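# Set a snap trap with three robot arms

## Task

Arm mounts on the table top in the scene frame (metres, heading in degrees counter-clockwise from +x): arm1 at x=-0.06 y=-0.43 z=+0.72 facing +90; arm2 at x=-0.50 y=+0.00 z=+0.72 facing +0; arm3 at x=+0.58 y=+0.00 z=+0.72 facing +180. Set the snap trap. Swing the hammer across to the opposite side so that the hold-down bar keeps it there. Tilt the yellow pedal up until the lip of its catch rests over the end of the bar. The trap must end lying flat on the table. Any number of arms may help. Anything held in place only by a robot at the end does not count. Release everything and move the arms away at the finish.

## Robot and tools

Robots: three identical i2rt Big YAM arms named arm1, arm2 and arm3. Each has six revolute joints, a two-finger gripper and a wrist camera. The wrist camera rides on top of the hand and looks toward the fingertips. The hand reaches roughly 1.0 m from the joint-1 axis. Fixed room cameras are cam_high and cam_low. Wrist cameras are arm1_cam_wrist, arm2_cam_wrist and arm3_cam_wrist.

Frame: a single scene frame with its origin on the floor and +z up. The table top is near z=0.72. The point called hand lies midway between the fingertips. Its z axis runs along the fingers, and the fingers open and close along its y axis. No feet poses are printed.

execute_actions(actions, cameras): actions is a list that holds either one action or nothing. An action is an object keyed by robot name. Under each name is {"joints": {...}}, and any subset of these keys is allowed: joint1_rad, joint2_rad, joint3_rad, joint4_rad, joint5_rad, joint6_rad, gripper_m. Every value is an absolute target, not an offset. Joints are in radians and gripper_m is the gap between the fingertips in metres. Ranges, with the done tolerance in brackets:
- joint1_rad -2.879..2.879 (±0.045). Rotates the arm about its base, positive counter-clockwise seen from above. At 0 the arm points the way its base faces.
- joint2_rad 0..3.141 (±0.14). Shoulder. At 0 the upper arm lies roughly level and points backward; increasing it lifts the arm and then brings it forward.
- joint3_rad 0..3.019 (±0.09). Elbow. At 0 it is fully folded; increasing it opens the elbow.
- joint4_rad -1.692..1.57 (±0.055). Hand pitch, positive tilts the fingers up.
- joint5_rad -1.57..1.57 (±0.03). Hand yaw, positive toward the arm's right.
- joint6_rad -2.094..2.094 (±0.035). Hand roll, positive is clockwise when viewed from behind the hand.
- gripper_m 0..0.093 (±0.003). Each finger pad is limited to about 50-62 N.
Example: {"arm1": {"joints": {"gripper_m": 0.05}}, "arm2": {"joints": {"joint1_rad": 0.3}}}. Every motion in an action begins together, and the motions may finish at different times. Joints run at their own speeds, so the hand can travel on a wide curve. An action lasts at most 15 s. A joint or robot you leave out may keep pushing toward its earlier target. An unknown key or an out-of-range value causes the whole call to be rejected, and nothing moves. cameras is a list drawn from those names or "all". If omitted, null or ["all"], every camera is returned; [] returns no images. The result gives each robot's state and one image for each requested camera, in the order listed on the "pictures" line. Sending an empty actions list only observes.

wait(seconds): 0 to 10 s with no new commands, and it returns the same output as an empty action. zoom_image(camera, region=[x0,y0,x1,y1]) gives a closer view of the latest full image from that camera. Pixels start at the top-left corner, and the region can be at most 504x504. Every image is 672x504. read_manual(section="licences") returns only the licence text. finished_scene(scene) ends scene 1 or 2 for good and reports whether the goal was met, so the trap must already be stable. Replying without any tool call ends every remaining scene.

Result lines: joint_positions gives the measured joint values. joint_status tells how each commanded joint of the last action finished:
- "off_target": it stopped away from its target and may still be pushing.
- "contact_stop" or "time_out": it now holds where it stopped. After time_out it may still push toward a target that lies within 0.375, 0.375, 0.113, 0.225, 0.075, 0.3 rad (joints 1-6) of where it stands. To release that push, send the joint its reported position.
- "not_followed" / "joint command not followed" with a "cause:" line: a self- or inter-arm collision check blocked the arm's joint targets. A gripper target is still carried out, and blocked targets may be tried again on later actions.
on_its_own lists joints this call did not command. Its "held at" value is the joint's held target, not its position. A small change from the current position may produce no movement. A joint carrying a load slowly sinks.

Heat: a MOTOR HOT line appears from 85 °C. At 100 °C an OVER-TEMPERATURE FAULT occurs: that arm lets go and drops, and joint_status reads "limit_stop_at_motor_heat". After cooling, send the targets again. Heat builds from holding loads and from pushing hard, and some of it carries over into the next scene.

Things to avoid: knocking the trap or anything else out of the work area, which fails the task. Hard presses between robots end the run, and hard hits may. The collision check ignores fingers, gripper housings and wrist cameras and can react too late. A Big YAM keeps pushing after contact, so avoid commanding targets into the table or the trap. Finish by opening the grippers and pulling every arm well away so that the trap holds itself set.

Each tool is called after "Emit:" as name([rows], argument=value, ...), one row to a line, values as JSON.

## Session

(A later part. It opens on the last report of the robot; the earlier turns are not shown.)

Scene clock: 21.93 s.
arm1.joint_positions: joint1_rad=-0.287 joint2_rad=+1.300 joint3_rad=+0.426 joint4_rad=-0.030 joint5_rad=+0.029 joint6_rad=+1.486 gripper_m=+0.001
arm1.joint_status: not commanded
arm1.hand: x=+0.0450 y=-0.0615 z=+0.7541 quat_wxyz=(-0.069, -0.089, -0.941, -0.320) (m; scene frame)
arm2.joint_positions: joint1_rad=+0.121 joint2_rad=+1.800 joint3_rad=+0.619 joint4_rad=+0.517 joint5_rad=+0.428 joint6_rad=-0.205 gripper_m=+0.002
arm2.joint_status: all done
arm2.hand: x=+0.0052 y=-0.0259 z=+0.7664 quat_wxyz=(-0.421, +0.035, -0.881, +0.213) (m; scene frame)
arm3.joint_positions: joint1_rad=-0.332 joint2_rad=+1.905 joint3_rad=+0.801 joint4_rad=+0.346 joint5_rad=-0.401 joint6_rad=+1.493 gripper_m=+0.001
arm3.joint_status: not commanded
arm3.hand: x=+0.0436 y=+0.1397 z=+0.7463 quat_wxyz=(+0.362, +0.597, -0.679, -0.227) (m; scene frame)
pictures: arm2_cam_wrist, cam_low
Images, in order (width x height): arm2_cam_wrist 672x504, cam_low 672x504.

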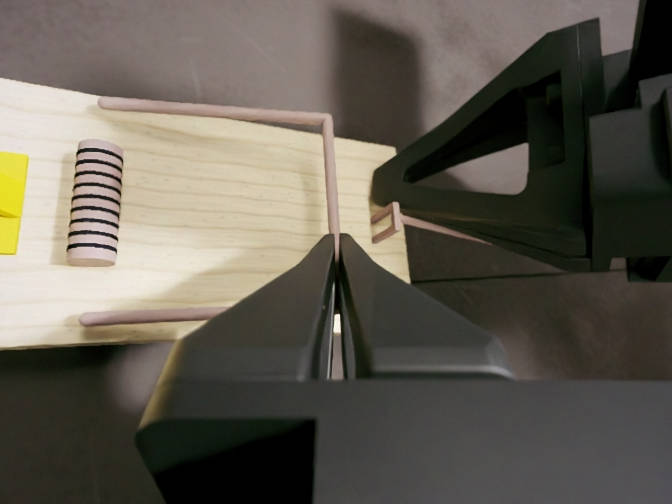

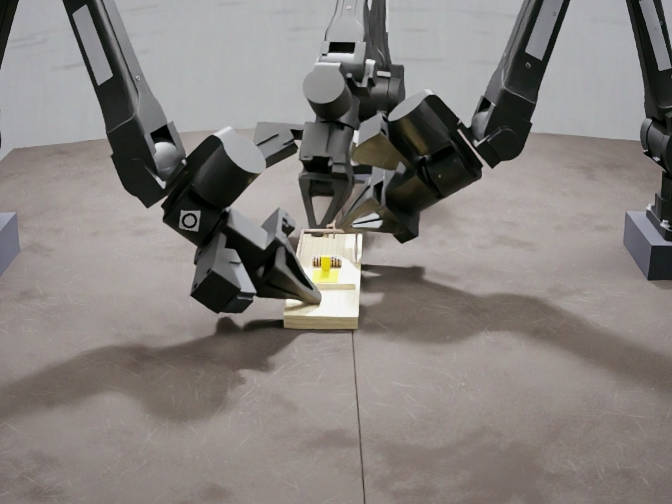

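Emit:
execute_actions([
  {"arm2":{"joints":{"joint2_rad":1.9,"joint4_rad":0.5}},"arm1":{"joints":{"joint2_rad":1.2,"joint1_rad":-0.4,"joint5_rad":0}}},
], cameras=[])

Emit:
execute_actions([
  {"arm1":{"joints":{"joint1_rad":-0.555,"joint2_rad":1.22,"joint3_rad":0.25,"joint4_rad":0.195,"joint5_rad":-0.4}}},
], cameras=["arm2_cam_wrist"])

Emit:
execute_actions([
  {"arm1":{"joints":{"joint2_rad":1.29,"joint5_rad":-0.55}}},
], cameras=["arm1_cam_wrist","arm2_cam_wrist"])

Scene clock: 23.37 s.
arm1.joint_positions: joint1_rad=-0.400 joint2_rad=+1.202 joint3_rad=+0.425 joint4_rad=-0.030 joint5_rad=-0.001 joint6_rad=+1.486 gripper_m=+0.001
arm1.joint_status: all done
arm1.hand: x=+0.0838 y=-0.0664 z=+0.7894 quat_wxyz=(-0.083, -0.135, -0.918, -0.363) (m; scene frame)
arm2.joint_positions: joint1_rad=+0.120 joint2_rad=+1.827 joint3_rad=+0.627 joint4_rad=+0.528 joint5_rad=+0.433 joint6_rad=-0.207 gripper_m=+0.002
arm2.joint_status: all done
arm2.hand: x=+0.0068 y=-0.0273 z=+0.7585 quat_wxyz=(-0.417, +0.035, -0.882, +0.216) (m; scene frame)
arm3.joint_positions: joint1_rad=-0.331 joint2_rad=+1.906 joint3_rad=+0.801 joint4_rad=+0.348 joint5_rad=-0.401 joint6_rad=+1.493 gripper_m=+0.001
arm3.joint_status: not commanded
arm3.hand: x=+0.0434 y=+0.1396 z=+0.7462 quat_wxyz=(+0.362, +0.597, -0.679, -0.227) (m; scene frame)
pictures: none
No camera images: the call's "cameras" was empty. Leave "cameras" out to get every camera's image.

Scene clock: 24.40 s.
arm1.joint_positions: joint1_rad=-0.552 joint2_rad=+1.214 joint3_rad=+0.248 joint4_rad=+0.168 joint5_rad=-0.396 joint6_rad=+1.486 gripper_m=+0.001
arm1.joint_status: all done
arm1.hand: x=+0.0508 y=-0.1094 z=+0.7550 quat_wxyz=(+0.063, -0.128, -0.902, -0.407) (m; scene frame)
arm2.joint_positions: joint1_rad=+0.120 joint2_rad=+1.827 joint3_rad=+0.627 joint4_rad=+0.528 joint5_rad=+0.433 joint6_rad=-0.207 gripper_m=+0.002
arm2.joint_status: not commanded
arm2.hand: x=+0.0068 y=-0.0273 z=+0.7585 quat_wxyz=(-0.417, +0.035, -0.882, +0.216) (m; scene frame)
arm3.joint_positions: joint1_rad=-0.331 joint2_rad=+1.906 joint3_rad=+0.801 joint4_rad=+0.348 joint5_rad=-0.401 joint6_rad=+1.493 gripper_m=+0.001
arm3.joint_status: not commanded
arm3.hand: x=+0.0434 y=+0.1396 z=+0.7462 quat_wxyz=(+0.362, +0.597, -0.679, -0.227) (m; scene frame)
pictures: arm2_cam_wrist
Images, in order (width x height): arm2_cam_wrist 672x504.

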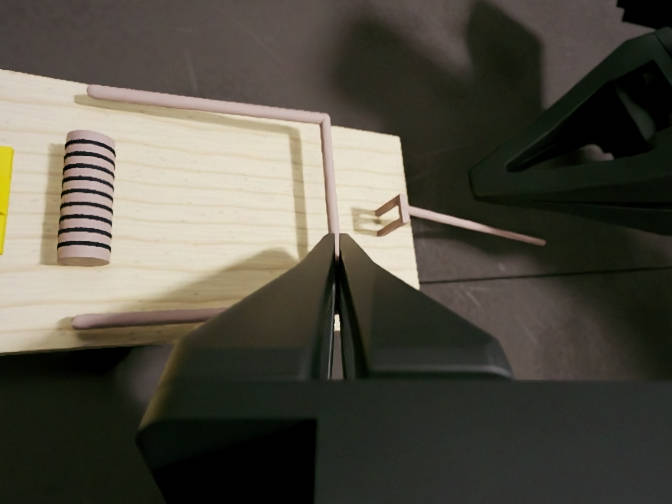

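Scene clock: 26.37 s.
arm1.joint_positions: joint1_rad=-0.574 joint2_rad=+1.272 joint3_rad=+0.248 joint4_rad=+0.194 joint5_rad=-0.519 joint6_rad=+1.486 gripper_m=+0.001
arm1.joint_status: joint5_rad time_out (moved -0.123 of -0.154); the others done
arm1.on_its_own: joint5_rad reads -0.519 and still pushes toward -0.550 since a time_out
arm1.hand: x=+0.0371 y=-0.1091 z=+0.7481 quat_wxyz=(+0.120, -0.118, -0.898, -0.407) (m; scene frame)
arm2.joint_positions: joint1_rad=+0.120 joint2_rad=+1.832 joint3_rad=+0.626 joint4_rad=+0.528 joint5_rad=+0.434 joint6_rad=-0.207 gripper_m=+0.001
arm2.joint_status: not commanded
arm2.hand: x=+0.0050 y=-0.0275 z=+0.7552 quat_wxyz=(-0.414, +0.036, -0.884, +0.216) (m; scene frame)
arm3.joint_positions: joint1_rad=-0.331 joint2_rad=+1.906 joint3_rad=+0.801 joint4_rad=+0.348 joint5_rad=-0.404 joint6_rad=+1.493 gripper_m=+0.001
arm3.joint_status: not commanded
arm3.hand: x=+0.0433 y=+0.1391 z=+0.7464 quat_wxyz=(+0.363, +0.597, -0.678, -0.226) (m; scene frame)
pictures: arm1_cam_wrist, arm2_cam_wrist
Images, in order (width x height): arm1_cam_wrist 672x504, arm2_cam_wrist 672x504.

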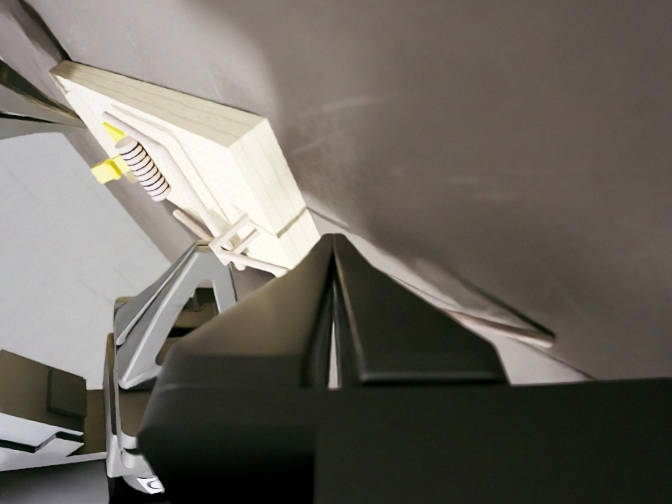

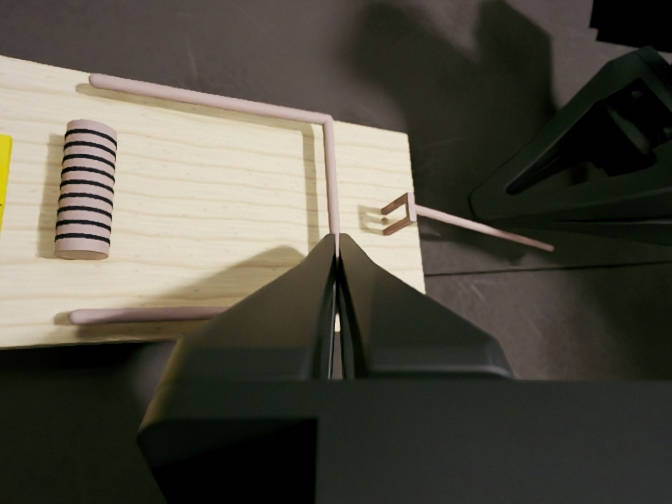

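Emit:
execute_actions([
  {"arm1":{"joints":{"joint1_rad":-0.8,"joint2_rad":1.15,"joint5_rad":-0.52}}},
], cameras=[])

Emit:
execute_actions([
  {"arm1":{"joints":{"joint2_rad":1.4,"joint3_rad":0.46,"joint4_rad":-0.125,"joint5_rad":-1.0,"joint6_rad":-1.5}}},
], cameras=[])

Emit:
execute_actions([
  {"arm1":{"joints":{"joint2_rad":1.52}}},
], cameras=["arm1_cam_wrist","arm2_cam_wrist","cam_low"])

Scene clock: 27.90 s.
arm1.joint_positions: joint1_rad=-0.796 joint2_rad=+1.149 joint3_rad=+0.248 joint4_rad=+0.194 joint5_rad=-0.519 joint6_rad=+1.486 gripper_m=+0.001
arm1.joint_status: all done
arm1.hand: x=+0.1136 y=-0.1305 z=+0.7857 quat_wxyz=(+0.045, -0.195, -0.863, -0.464) (m; scene frame)
arm2.joint_positions: joint1_rad=+0.119 joint2_rad=+1.832 joint3_rad=+0.627 joint4_rad=+0.528 joint5_rad=+0.435 joint6_rad=-0.208 gripper_m=+0.001
arm2.joint_status: not commanded
arm2.hand: x=+0.0057 y=-0.0278 z=+0.7557 quat_wxyz=(-0.414, +0.036, -0.883, +0.217) (m; scene frame)
arm3.joint_positions: joint1_rad=-0.330 joint2_rad=+1.906 joint3_rad=+0.801 joint4_rad=+0.348 joint5_rad=-0.404 joint6_rad=+1.493 gripper_m=+0.001
arm3.joint_status: not commanded
arm3.hand: x=+0.0433 y=+0.1387 z=+0.7462 quat_wxyz=(+0.363, +0.598, -0.678, -0.226) (m; scene frame)
pictures: none
No camera images: the call's "cameras" was empty. Leave "cameras" out to get every camera's image.

Scene clock: 30.63 s.
arm1.joint_positions: joint1_rad=-0.796 joint2_rad=+1.396 joint3_rad=+0.432 joint4_rad=-0.109 joint5_rad=-0.996 joint6_rad=-1.483 gripper_m=+0.001
arm1.joint_status: all done
arm1.hand: x=+0.0609 y=-0.1000 z=+0.7811 quat_wxyz=(-0.359, +0.822, -0.248, -0.365) (m; scene frame)
arm2.joint_positions: joint1_rad=+0.119 joint2_rad=+1.832 joint3_rad=+0.627 joint4_rad=+0.528 joint5_rad=+0.435 joint6_rad=-0.208 gripper_m=+0.001
arm2.joint_status: not commanded
arm2.hand: x=+0.0057 y=-0.0278 z=+0.7557 quat_wxyz=(-0.414, +0.036, -0.883, +0.217) (m; scene frame)
arm3.joint_positions: joint1_rad=-0.330 joint2_rad=+1.906 joint3_rad=+0.801 joint4_rad=+0.348 joint5_rad=-0.404 joint6_rad=+1.493 gripper_m=+0.001
arm3.joint_status: not commanded
arm3.hand: x=+0.0433 y=+0.1387 z=+0.7462 quat_wxyz=(+0.363, +0.598, -0.678, -0.226) (m; scene frame)
pictures: none
No camera images: the call's "cameras" was empty. Leave "cameras" out to get every camera's image.

Scene clock: 31.43 s.
arm1.joint_positions: joint1_rad=-0.796 joint2_rad=+1.523 joint3_rad=+0.432 joint4_rad=-0.111 joint5_rad=-0.997 joint6_rad=-1.484 gripper_m=+0.001
arm1.joint_status: all done
arm1.hand: x=+0.0521 y=-0.1088 z=+0.7439 quat_wxyz=(-0.309, +0.821, -0.280, -0.390) (m; scene frame)
arm2.joint_positions: joint1_rad=+0.119 joint2_rad=+1.832 joint3_rad=+0.627 joint4_rad=+0.528 joint5_rad=+0.435 joint6_rad=-0.208 gripper_m=+0.001
arm2.joint_status: not commanded
arm2.hand: x=+0.0057 y=-0.0278 z=+0.7557 quat_wxyz=(-0.414, +0.036, -0.883, +0.217) (m; scene frame)
arm3.joint_positions: joint1_rad=-0.330 joint2_rad=+1.906 joint3_rad=+0.801 joint4_rad=+0.348 joint5_rad=-0.404 joint6_rad=+1.493 gripper_m=+0.001
arm3.joint_status: not commanded
arm3.hand: x=+0.0433 y=+0.1387 z=+0.7462 quat_wxyz=(+0.363, +0.598, -0.678, -0.226) (m; scene frame)
pictures: arm1_cam_wrist, arm2_cam_wrist, cam_low
Images, in order (width x height): arm1_cam_wrist 672x504, arm2_cam_wrist 672x504, cam_low 672x504.

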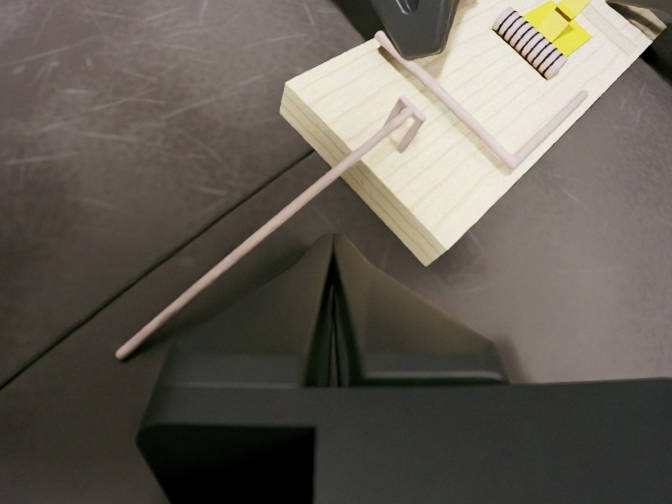

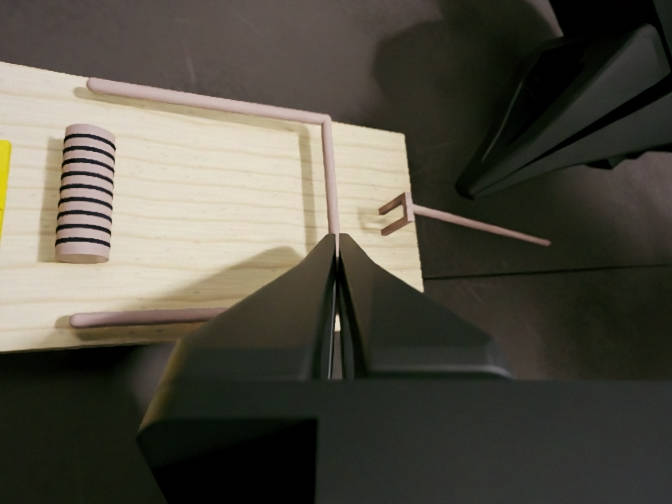

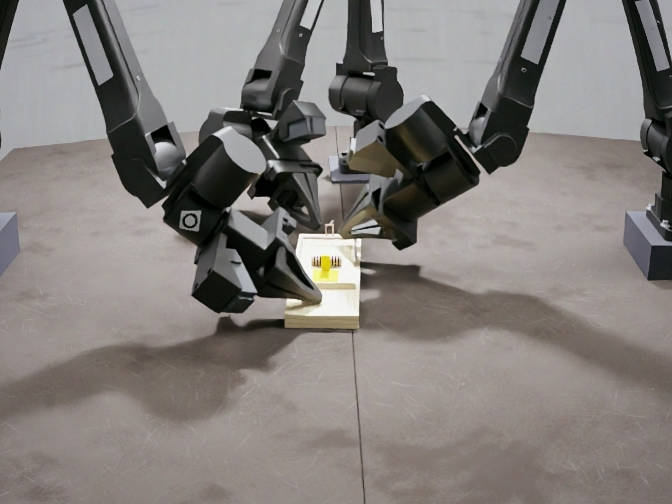

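Emit:
execute_actions([
  {"arm1":{"joints":{"joint1_rad":-0.66,"joint2_rad":1.54}}},
])

Scene clock: 33.10 s.
arm1.joint_positions: joint1_rad=-0.661 joint2_rad=+1.528 joint3_rad=+0.442 joint4_rad=-0.111 joint5_rad=-0.996 joint6_rad=-1.484 gripper_m=+0.001
arm1.joint_status: all done
arm1.hand: x=+0.0106 y=-0.0930 z=+0.7449 quat_wxyz=(-0.285, +0.838, -0.223, -0.409) (m; scene frame)
arm2.joint_positions: joint1_rad=+0.118 joint2_rad=+1.835 joint3_rad=+0.629 joint4_rad=+0.529 joint5_rad=+0.436 joint6_rad=-0.208 gripper_m=+0.001
arm2.joint_status: not commanded
arm2.hand: x=+0.0062 y=-0.0284 z=+0.7553 quat_wxyz=(-0.414, +0.035, -0.883, +0.218) (m; scene frame)
arm3.joint_positions: joint1_rad=-0.329 joint2_rad=+1.906 joint3_rad=+0.802 joint4_rad=+0.348 joint5_rad=-0.404 joint6_rad=+1.493 gripper_m=+0.001
arm3.joint_status: not commanded
arm3.hand: x=+0.0427 y=+0.1381 z=+0.7464 quat_wxyz=(+0.364, +0.598, -0.678, -0.226) (m; scene frame)
pictures: arm1_cam_wrist, arm2_cam_wrist, arm3_cam_wrist, cam_high, cam_low
Images, in order (width x height): arm1_cam_wrist 672x504, arm2_cam_wrist 672x504, arm3_cam_wrist 672x504, cam_high 672x504, cam_low 672x504.

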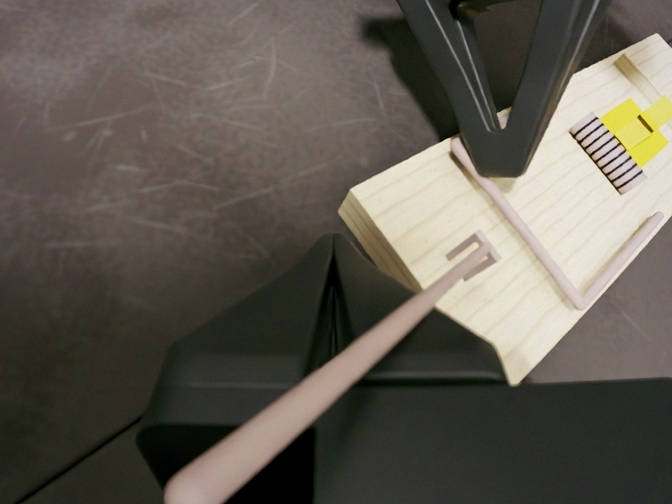

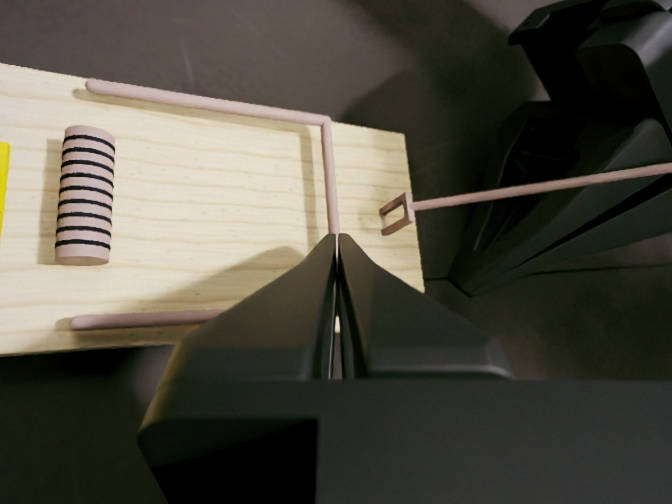

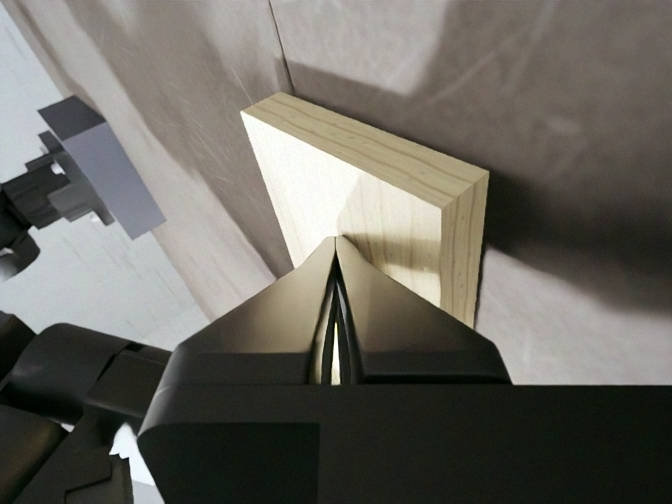

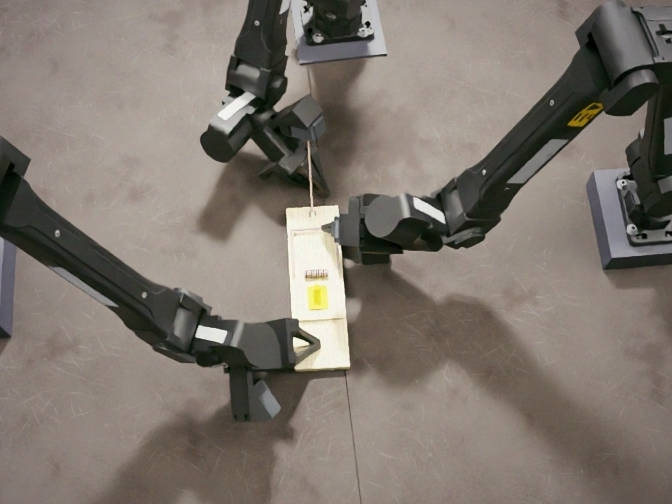

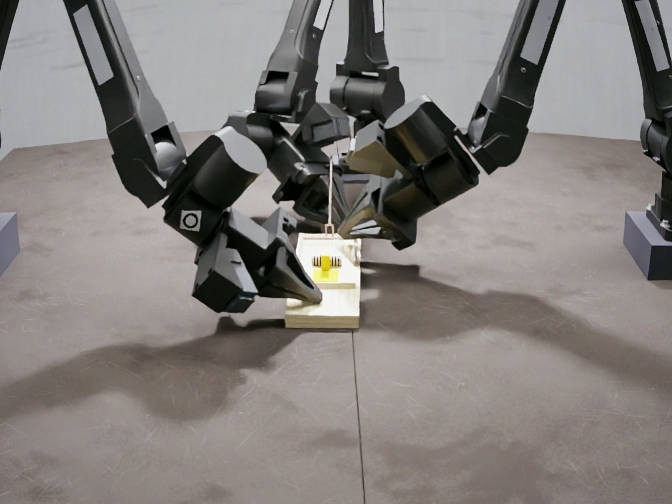

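Emit:
execute_actions([
  {"arm1":{"joints":{"joint1_rad":-0.68,"joint4_rad":0.12}}},
], cameras=["arm2_cam_wrist","cam_high","cam_low"])

Scene clock: 34.27 s.
arm1.joint_positions: joint1_rad=-0.672 joint2_rad=+1.528 joint3_rad=+0.442 joint4_rad=+0.096 joint5_rad=-0.996 joint6_rad=-1.484 gripper_m=+0.001
arm1.joint_status: all done
arm1.hand: x=+0.0327 y=-0.0693 z=+0.7606 quat_wxyz=(-0.368, +0.834, -0.175, -0.371) (m; scene frame)
arm2.joint_positions: joint1_rad=+0.118 joint2_rad=+1.835 joint3_rad=+0.629 joint4_rad=+0.529 joint5_rad=+0.436 joint6_rad=-0.208 gripper_m=+0.001
arm2.joint_status: not commanded
arm2.hand: x=+0.0062 y=-0.0284 z=+0.7553 quat_wxyz=(-0.414, +0.035, -0.883, +0.218) (m; scene frame)
arm3.joint_positions: joint1_rad=-0.329 joint2_rad=+1.906 joint3_rad=+0.802 joint4_rad=+0.348 joint5_rad=-0.404 joint6_rad=+1.493 gripper_m=+0.001
arm3.joint_status: not commanded
arm3.hand: x=+0.0427 y=+0.1381 z=+0.7464 quat_wxyz=(+0.364, +0.598, -0.678, -0.226) (m; scene frame)
pictures: arm2_cam_wrist, cam_high, cam_low
Images, in order (width x height): arm2_cam_wrist 672x504, cam_high 672x504, cam_low 672x504.

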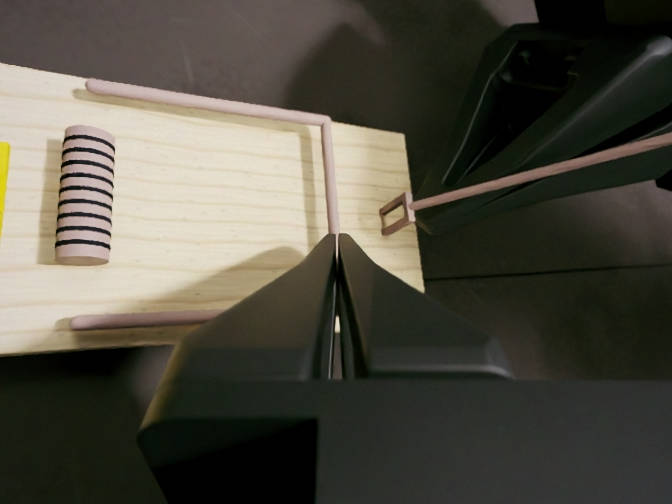

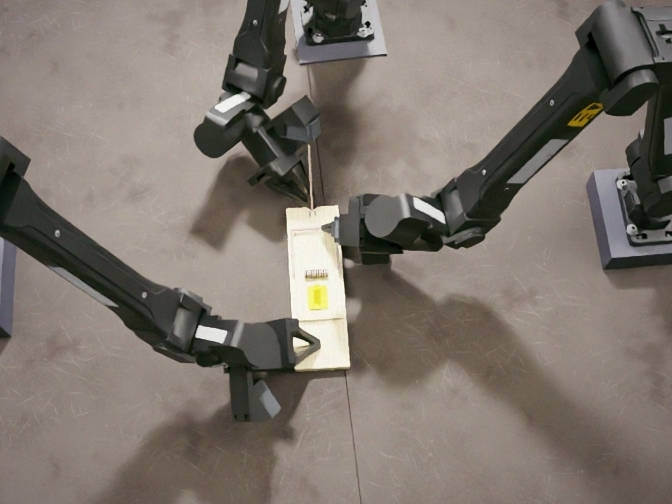

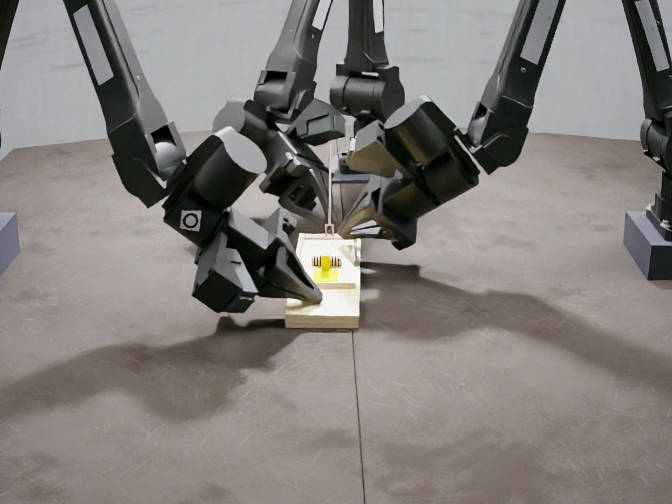

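Emit:
execute_actions([
  {"arm1":{"joints":{"joint1_rad":-0.62,"joint2_rad":1.45,"joint6_rad":-0.8}}},
], cameras=["arm2_cam_wrist","cam_high","cam_low"])

Scene clock: 36.23 s.
arm1.joint_positions: joint1_rad=-0.623 joint2_rad=+1.457 joint3_rad=+0.442 joint4_rad=+0.098 joint5_rad=-0.997 joint6_rad=-0.817 gripper_m=+0.001
arm1.joint_status: all done
arm1.hand: x=+0.0185 y=-0.0599 z=+0.7842 quat_wxyz=(-0.246, +0.744, -0.401, -0.474) (m; scene frame)
arm2.joint_positions: joint1_rad=+0.118 joint2_rad=+1.835 joint3_rad=+0.629 joint4_rad=+0.529 joint5_rad=+0.436 joint6_rad=-0.208 gripper_m=+0.001
arm2.joint_status: not commanded
arm2.hand: x=+0.0062 y=-0.0284 z=+0.7553 quat_wxyz=(-0.414, +0.035, -0.883, +0.218) (m; scene frame)
arm3.joint_positions: joint1_rad=-0.329 joint2_rad=+1.906 joint3_rad=+0.802 joint4_rad=+0.348 joint5_rad=-0.404 joint6_rad=+1.493 gripper_m=+0.001
arm3.joint_status: not commanded
arm3.hand: x=+0.0427 y=+0.1381 z=+0.7464 quat_wxyz=(+0.364, +0.598, -0.678, -0.226) (m; scene frame)
pictures: arm2_cam_wrist, cam_high, cam_low
Images, in order (width x height): arm2_cam_wrist 672x504, cam_high 672x504, cam_low 672x504.

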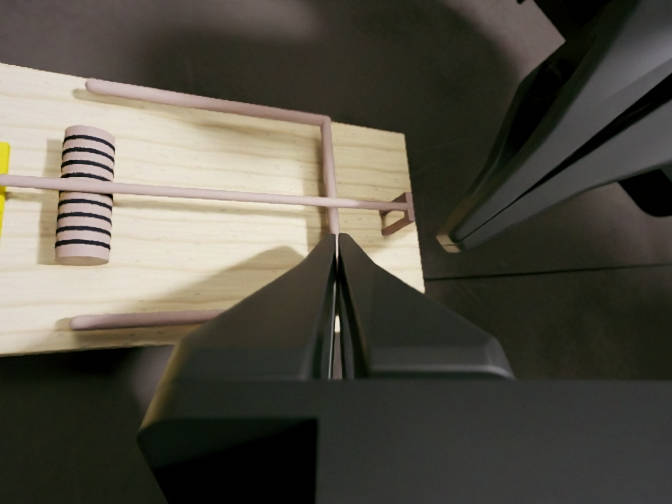

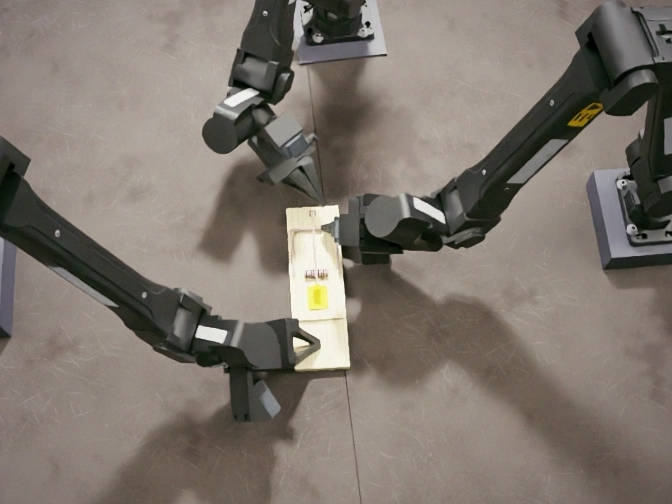

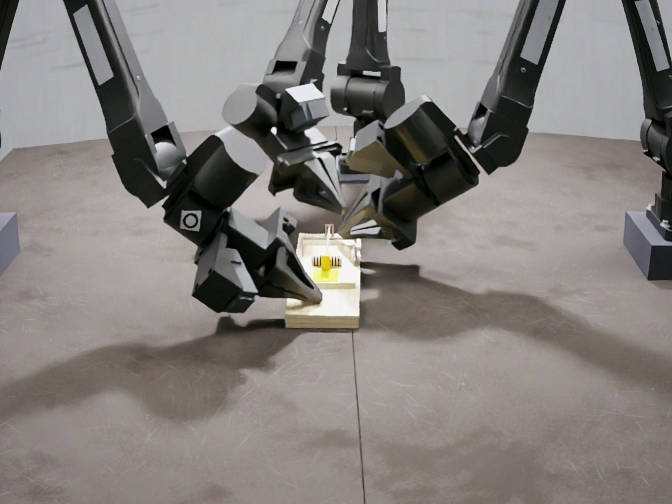

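Emit:
execute_actions([
  {"arm1":{"joints":{"joint1_rad":-0.9,"joint2_rad":1.1}},"arm3":{"joints":{"joint2_rad":1.86}}},
], cameras=[])

Emit:
execute_actions([
  {"arm3":{"joints":{"joint1_rad":-0.22}}},
], cameras=["arm3_cam_wrist","cam_high","cam_low"])

Emit:
zoom_image(camera="cam_low", region=[260,210,400,330])

Scene clock: 37.53 s.
arm1.joint_positions: joint1_rad=-0.898 joint2_rad=+1.096 joint3_rad=+0.442 joint4_rad=+0.098 joint5_rad=-0.997 joint6_rad=-0.816 gripper_m=+0.001
arm1.joint_status: all done
arm1.hand: x=+0.1201 y=-0.0922 z=+0.9045 quat_wxyz=(-0.451, +0.695, -0.399, -0.393) (m; scene frame)
arm2.joint_positions: joint1_rad=+0.118 joint2_rad=+1.835 joint3_rad=+0.629 joint4_rad=+0.529 joint5_rad=+0.436 joint6_rad=-0.208 gripper_m=+0.001
arm2.joint_status: not commanded
arm2.hand: x=+0.0062 y=-0.0284 z=+0.7553 quat_wxyz=(-0.414, +0.035, -0.883, +0.218) (m; scene frame)
arm3.joint_positions: joint1_rad=-0.329 joint2_rad=+1.892 joint3_rad=+0.802 joint4_rad=+0.339 joint5_rad=-0.393 joint6_rad=+1.493 gripper_m=+0.001
arm3.joint_status: all done
arm3.hand: x=+0.0418 y=+0.1404 z=+0.7523 quat_wxyz=(+0.361, +0.597, -0.678, -0.231) (m; scene frame)
pictures: none
No camera images: the call's "cameras" was empty. Leave "cameras" out to get every camera's image.

Scene clock: 38.37 s.
arm1.joint_positions: joint1_rad=-0.898 joint2_rad=+1.096 joint3_rad=+0.442 joint4_rad=+0.098 joint5_rad=-0.997 joint6_rad=-0.816 gripper_m=+0.001
arm1.joint_status: not commanded
arm1.hand: x=+0.1201 y=-0.0922 z=+0.9045 quat_wxyz=(-0.451, +0.695, -0.399, -0.393) (m; scene frame)
arm2.joint_positions: joint1_rad=+0.100 joint2_rad=+1.835 joint3_rad=+0.635 joint4_rad=+0.531 joint5_rad=+0.445 joint6_rad=-0.210 gripper_m=+0.001
arm2.joint_status: not commanded
arm2.hand: x=+0.0089 y=-0.0390 z=+0.7583 quat_wxyz=(-0.415, +0.025, -0.881, +0.226) (m; scene frame)
arm3.joint_positions: joint1_rad=-0.225 joint2_rad=+1.884 joint3_rad=+0.802 joint4_rad=+0.339 joint5_rad=-0.387 joint6_rad=+1.493 gripper_m=+0.001
arm3.joint_status: all done
arm3.hand: x=+0.0289 y=+0.0851 z=+0.7566 quat_wxyz=(+0.373, +0.630, -0.646, -0.217) (m; scene frame)
pictures: arm3_cam_wrist, cam_high, cam_low
Images, in order (width x height): arm3_cam_wrist 672x504, cam_high 672x504, cam_low 672x504.

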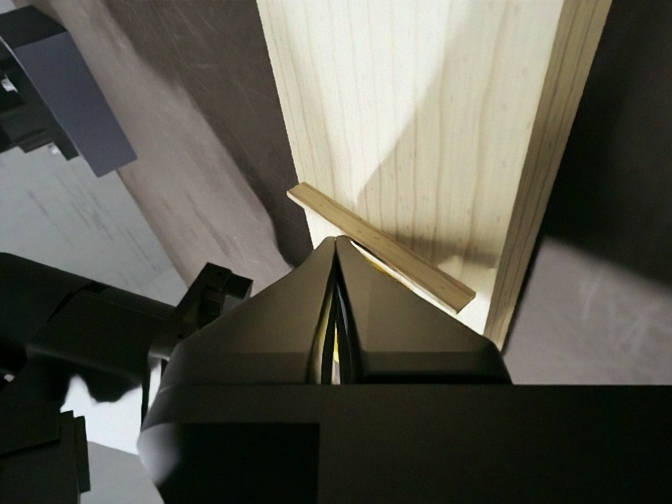

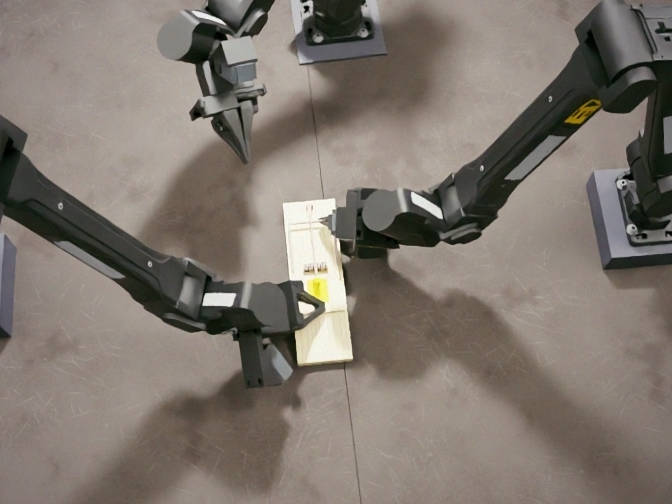

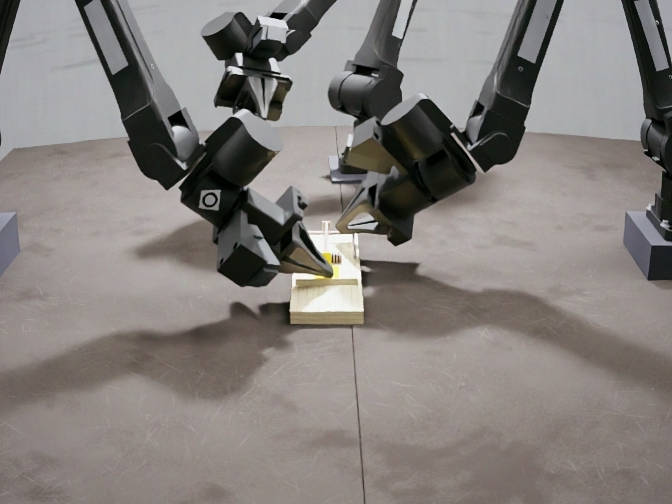

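Region (260, 210, 400, 330) of cam_low's 672x504 image, scaled by 3.600, with more detail than that image has; it fills the top 432 rows of this view, and the rest is white.

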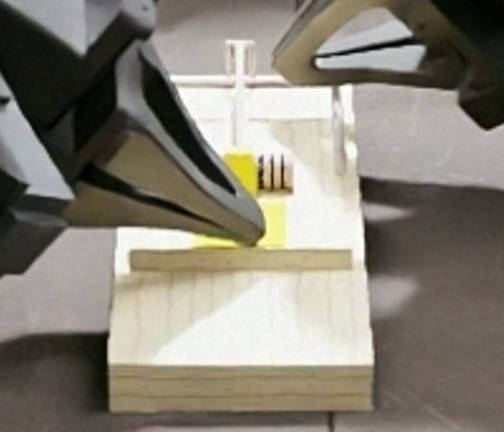

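Emit:
execute_actions([
  {"arm3":{"joints":{"joint2_rad":1.845,"joint5_rad":-0.45}}},
], cameras=[])

Emit:
execute_actions([
  {"arm3":{"joints":{"joint5_rad":-0.58}}},
], cameras=["arm2_cam_wrist","cam_high","cam_low"])

Emit:
zoom_image(camera="cam_low", region=[260,210,400,330])

Scene clock: 39.20 s.
arm1.joint_positions: joint1_rad=-0.898 joint2_rad=+1.096 joint3_rad=+0.442 joint4_rad=+0.098 joint5_rad=-0.997 joint6_rad=-0.816 gripper_m=+0.001
arm1.joint_status: not commanded
arm1.hand: x=+0.1201 y=-0.0922 z=+0.9045 quat_wxyz=(-0.451, +0.695, -0.399, -0.393) (m; scene frame)
arm2.joint_positions: joint1_rad=+0.100 joint2_rad=+1.835 joint3_rad=+0.635 joint4_rad=+0.531 joint5_rad=+0.445 joint6_rad=-0.210 gripper_m=+0.001
arm2.joint_status: not commanded
arm2.hand: x=+0.0089 y=-0.0390 z=+0.7583 quat_wxyz=(-0.415, +0.025, -0.881, +0.226) (m; scene frame)
arm3.joint_positions: joint1_rad=-0.225 joint2_rad=+1.877 joint3_rad=+0.802 joint4_rad=+0.338 joint5_rad=-0.446 joint6_rad=+1.493 gripper_m=+0.001
arm3.joint_status: all done
arm3.hand: x=+0.0284 y=+0.0756 z=+0.7632 quat_wxyz=(+0.395, +0.635, -0.633, -0.202) (m; scene frame)
pictures: none
No camera images: the call's "cameras" was empty. Leave "cameras" out to get every camera's image.

Scene clock: 39.93 s.
arm1.joint_positions: joint1_rad=-0.898 joint2_rad=+1.096 joint3_rad=+0.442 joint4_rad=+0.098 joint5_rad=-0.997 joint6_rad=-0.816 gripper_m=+0.001
arm1.joint_status: not commanded
arm1.hand: x=+0.1201 y=-0.0922 z=+0.9045 quat_wxyz=(-0.451, +0.695, -0.399, -0.393) (m; scene frame)
arm2.joint_positions: joint1_rad=+0.100 joint2_rad=+1.835 joint3_rad=+0.635 joint4_rad=+0.531 joint5_rad=+0.445 joint6_rad=-0.210 gripper_m=+0.001
arm2.joint_status: not commanded
arm2.hand: x=+0.0089 y=-0.0390 z=+0.7583 quat_wxyz=(-0.415, +0.025, -0.881, +0.226) (m; scene frame)
arm3.joint_positions: joint1_rad=-0.225 joint2_rad=+1.877 joint3_rad=+0.802 joint4_rad=+0.338 joint5_rad=-0.577 joint6_rad=+1.493 gripper_m=+0.001
arm3.joint_status: all done
arm3.hand: x=+0.0310 y=+0.0547 z=+0.7708 quat_wxyz=(+0.438, +0.645, -0.605, -0.164) (m; scene frame)
pictures: arm2_cam_wrist, cam_high, cam_low
Images, in order (width x height): arm2_cam_wrist 672x504, cam_high 672x504, cam_low 672x504.

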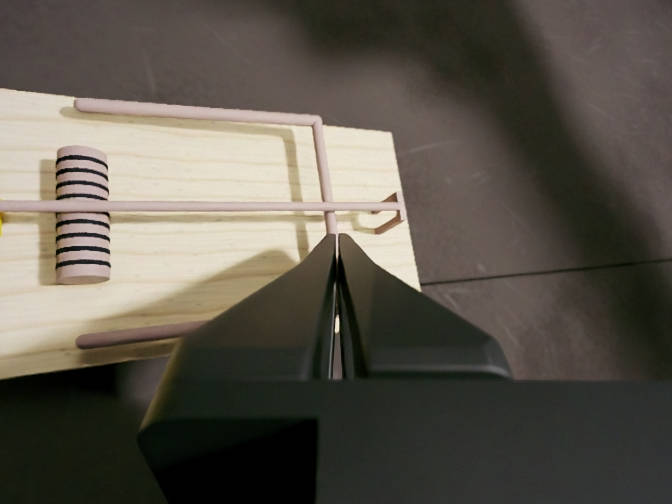

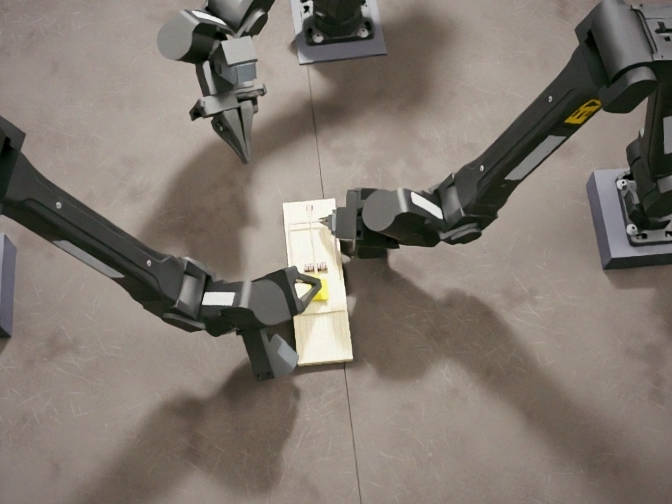

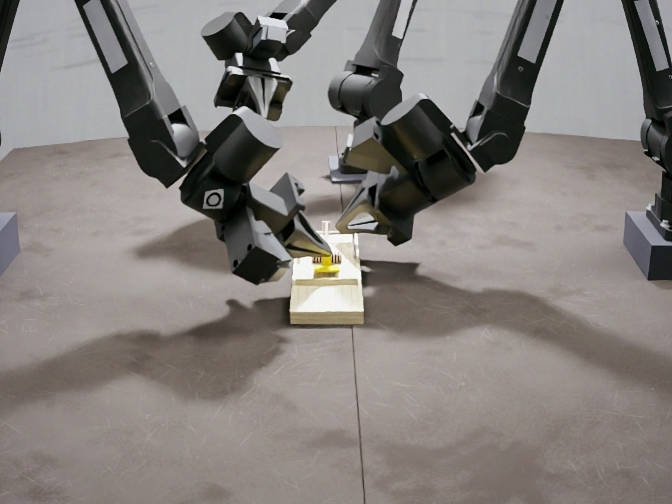

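Region (260, 210, 400, 330) of cam_low's 672x504 image, scaled by 3.600, with more detail than that image has; it fills the top 432 rows of this view, and the rest is white.

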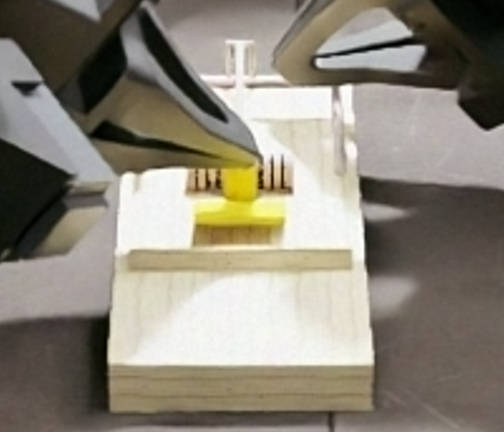

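Pedal tipped. Ease the hammer up into the bar.

Emit:
execute_actions([
  {"arm2":{"joints":{"joint2_rad":1.8,"joint4_rad":0.54,"gripper_m":0.006}}},
], cameras=[])

Emit:
execute_actions([
  {"arm3":{"joints":{"joint2_rad":1.75}}},
], cameras=["arm2_cam_wrist","cam_low"])

Emit:
zoom_image(camera="cam_low", region=[260,210,400,330])

Scene clock: 41.40 s.
arm1.joint_positions: joint1_rad=-0.898 joint2_rad=+1.096 joint3_rad=+0.442 joint4_rad=+0.098 joint5_rad=-0.997 joint6_rad=-0.816 gripper_m=+0.001
arm1.joint_status: not commanded
arm1.hand: x=+0.1201 y=-0.0922 z=+0.9045 quat_wxyz=(-0.451, +0.695, -0.399, -0.393) (m; scene frame)
arm2.joint_positions: joint1_rad=+0.100 joint2_rad=+1.813 joint3_rad=+0.601 joint4_rad=+0.544 joint5_rad=+0.427 joint6_rad=-0.216 gripper_m=+0.006
arm2.joint_status: all done
arm2.hand: x=-0.0022 y=-0.0369 z=+0.7594 quat_wxyz=(-0.416, +0.032, -0.882, +0.219) (m; scene frame)
arm3.joint_positions: joint1_rad=-0.223 joint2_rad=+1.872 joint3_rad=+0.802 joint4_rad=+0.338 joint5_rad=-0.583 joint6_rad=+1.493 gripper_m=+0.001
arm3.joint_status: not commanded
arm3.hand: x=+0.0304 y=+0.0529 z=+0.7738 quat_wxyz=(+0.441, +0.645, -0.602, -0.163) (m; scene frame)
pictures: none
No camera images: the call's "cameras" was empty. Leave "cameras" out to get every camera's image.

Scene clock: 42.30 s.
arm1.joint_positions: joint1_rad=-0.898 joint2_rad=+1.096 joint3_rad=+0.442 joint4_rad=+0.098 joint5_rad=-0.997 joint6_rad=-0.816 gripper_m=+0.001
arm1.joint_status: not commanded
arm1.hand: x=+0.1201 y=-0.0922 z=+0.9045 quat_wxyz=(-0.451, +0.695, -0.399, -0.393) (m; scene frame)
arm2.joint_positions: joint1_rad=+0.100 joint2_rad=+1.813 joint3_rad=+0.601 joint4_rad=+0.544 joint5_rad=+0.427 joint6_rad=-0.216 gripper_m=+0.006
arm2.joint_status: not commanded
arm2.hand: x=-0.0022 y=-0.0369 z=+0.7594 quat_wxyz=(-0.416, +0.032, -0.882, +0.219) (m; scene frame)
arm3.joint_positions: joint1_rad=-0.223 joint2_rad=+1.758 joint3_rad=+0.802 joint4_rad=+0.335 joint5_rad=-0.583 joint6_rad=+1.493 gripper_m=+0.001
arm3.joint_status: all done
arm3.hand: x=+0.0185 y=+0.0568 z=+0.8334 quat_wxyz=(+0.463, +0.642, -0.575, -0.207) (m; scene frame)
pictures: arm2_cam_wrist, cam_low
Images, in order (width x height): arm2_cam_wrist 672x504, cam_low 672x504.

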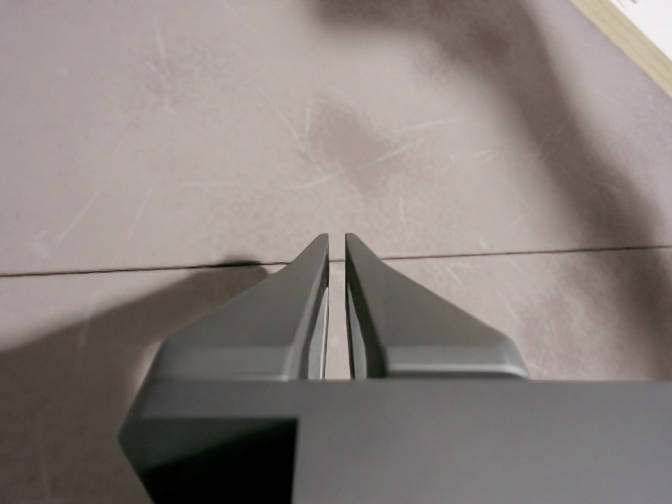

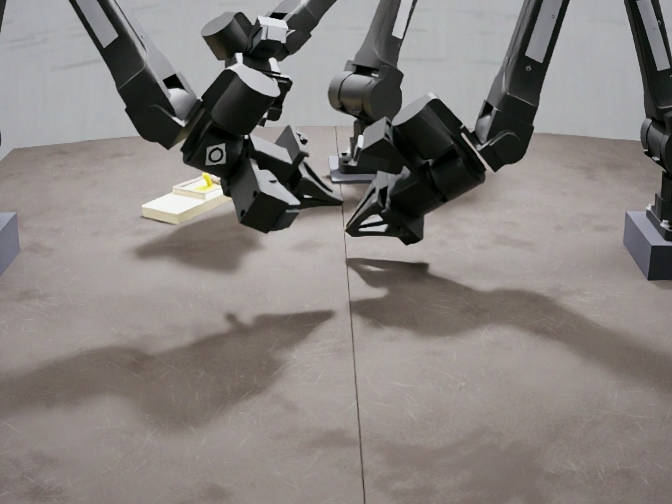

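Region (260, 210, 400, 330) of cam_low's 672x504 image, scaled by 3.600, with more detail than that image has; it fills the top 432 rows of this view, and the rest is white.

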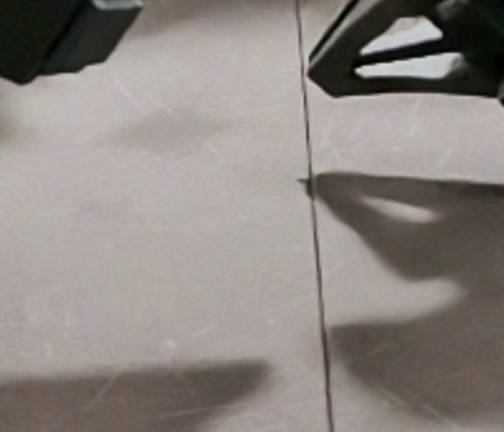

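Snapped. Redo.

Emit:
execute_actions([
  {"arm3":{"joints":{"joint2_rad":1.0,"joint3_rad":0.5,"joint1_rad":-0.5}},"arm2":{"joints":{"joint2_rad":1.3}},"arm1":{"joints":{"joint2_rad":0.8,"joint1_rad":-0.3}}},
], cameras=["cam_high","cam_low"])

Emit:
zoom_image(camera="cam_high", region=[100,0,400,225])

Scene clock: 43.97 s.
arm1.joint_positions: joint1_rad=-0.304 joint2_rad=+0.791 joint3_rad=+0.442 joint4_rad=+0.098 joint5_rad=-0.998 joint6_rad=-0.815 gripper_m=+0.001
arm1.joint_status: all done
arm1.hand: x=-0.1079 y=-0.0780 z=+1.0027 quat_wxyz=(-0.434, +0.747, -0.089, -0.495) (m; scene frame)
arm2.joint_positions: joint1_rad=+0.100 joint2_rad=+1.297 joint3_rad=+0.601 joint4_rad=+0.544 joint5_rad=+0.428 joint6_rad=-0.216 gripper_m=+0.006
arm2.joint_status: all done
arm2.hand: x=+0.0072 y=-0.0375 z=+1.0116 quat_wxyz=(-0.627, -0.034, -0.751, +0.205) (m; scene frame)
arm3.joint_positions: joint1_rad=-0.508 joint2_rad=+1.005 joint3_rad=+0.505 joint4_rad=+0.332 joint5_rad=-0.580 joint6_rad=+1.494 gripper_m=+0.001
arm3.joint_status: all done
arm3.hand: x=+0.1670 y=+0.1467 z=+1.0487 quat_wxyz=(+0.477, +0.537, -0.533, -0.448) (m; scene frame)
pictures: cam_high, cam_low
Images, in order (width x height): cam_high 672x504, cam_low 672x504.

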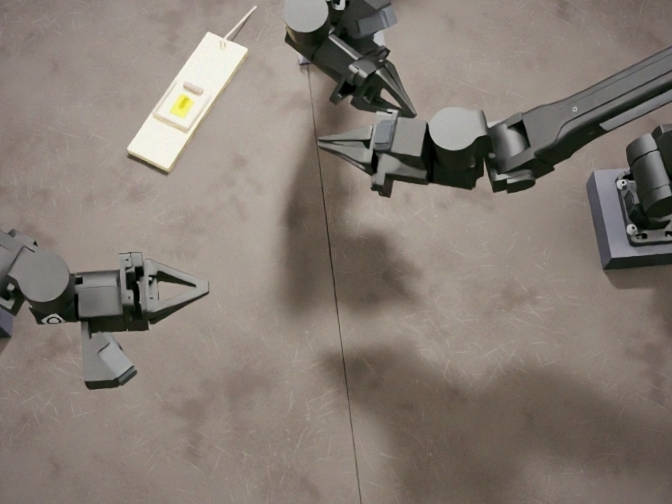

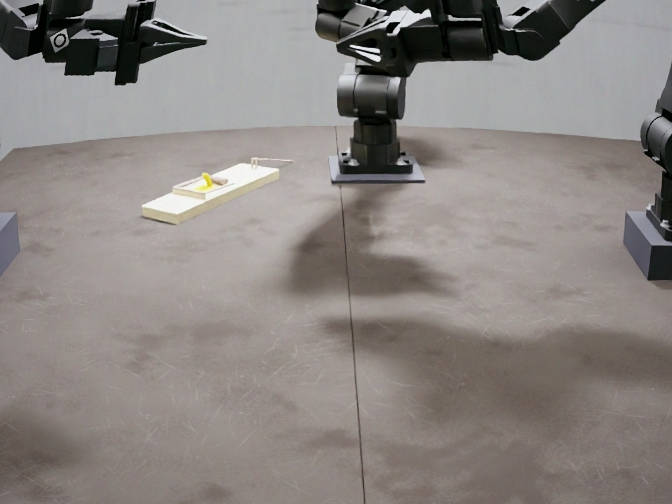

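Region (100, 0, 400, 225) of cam_high's 672x504 image, scaled by 1.680, with more detail than that image has; it fills the top 378 rows of this view, and the rest is white.

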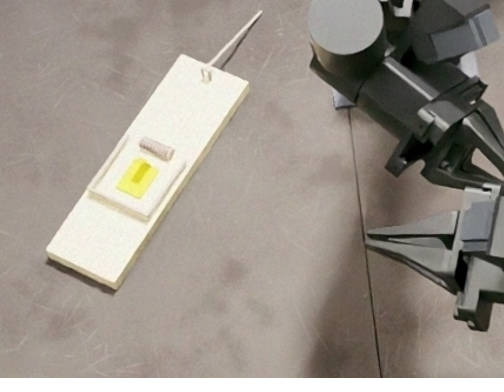

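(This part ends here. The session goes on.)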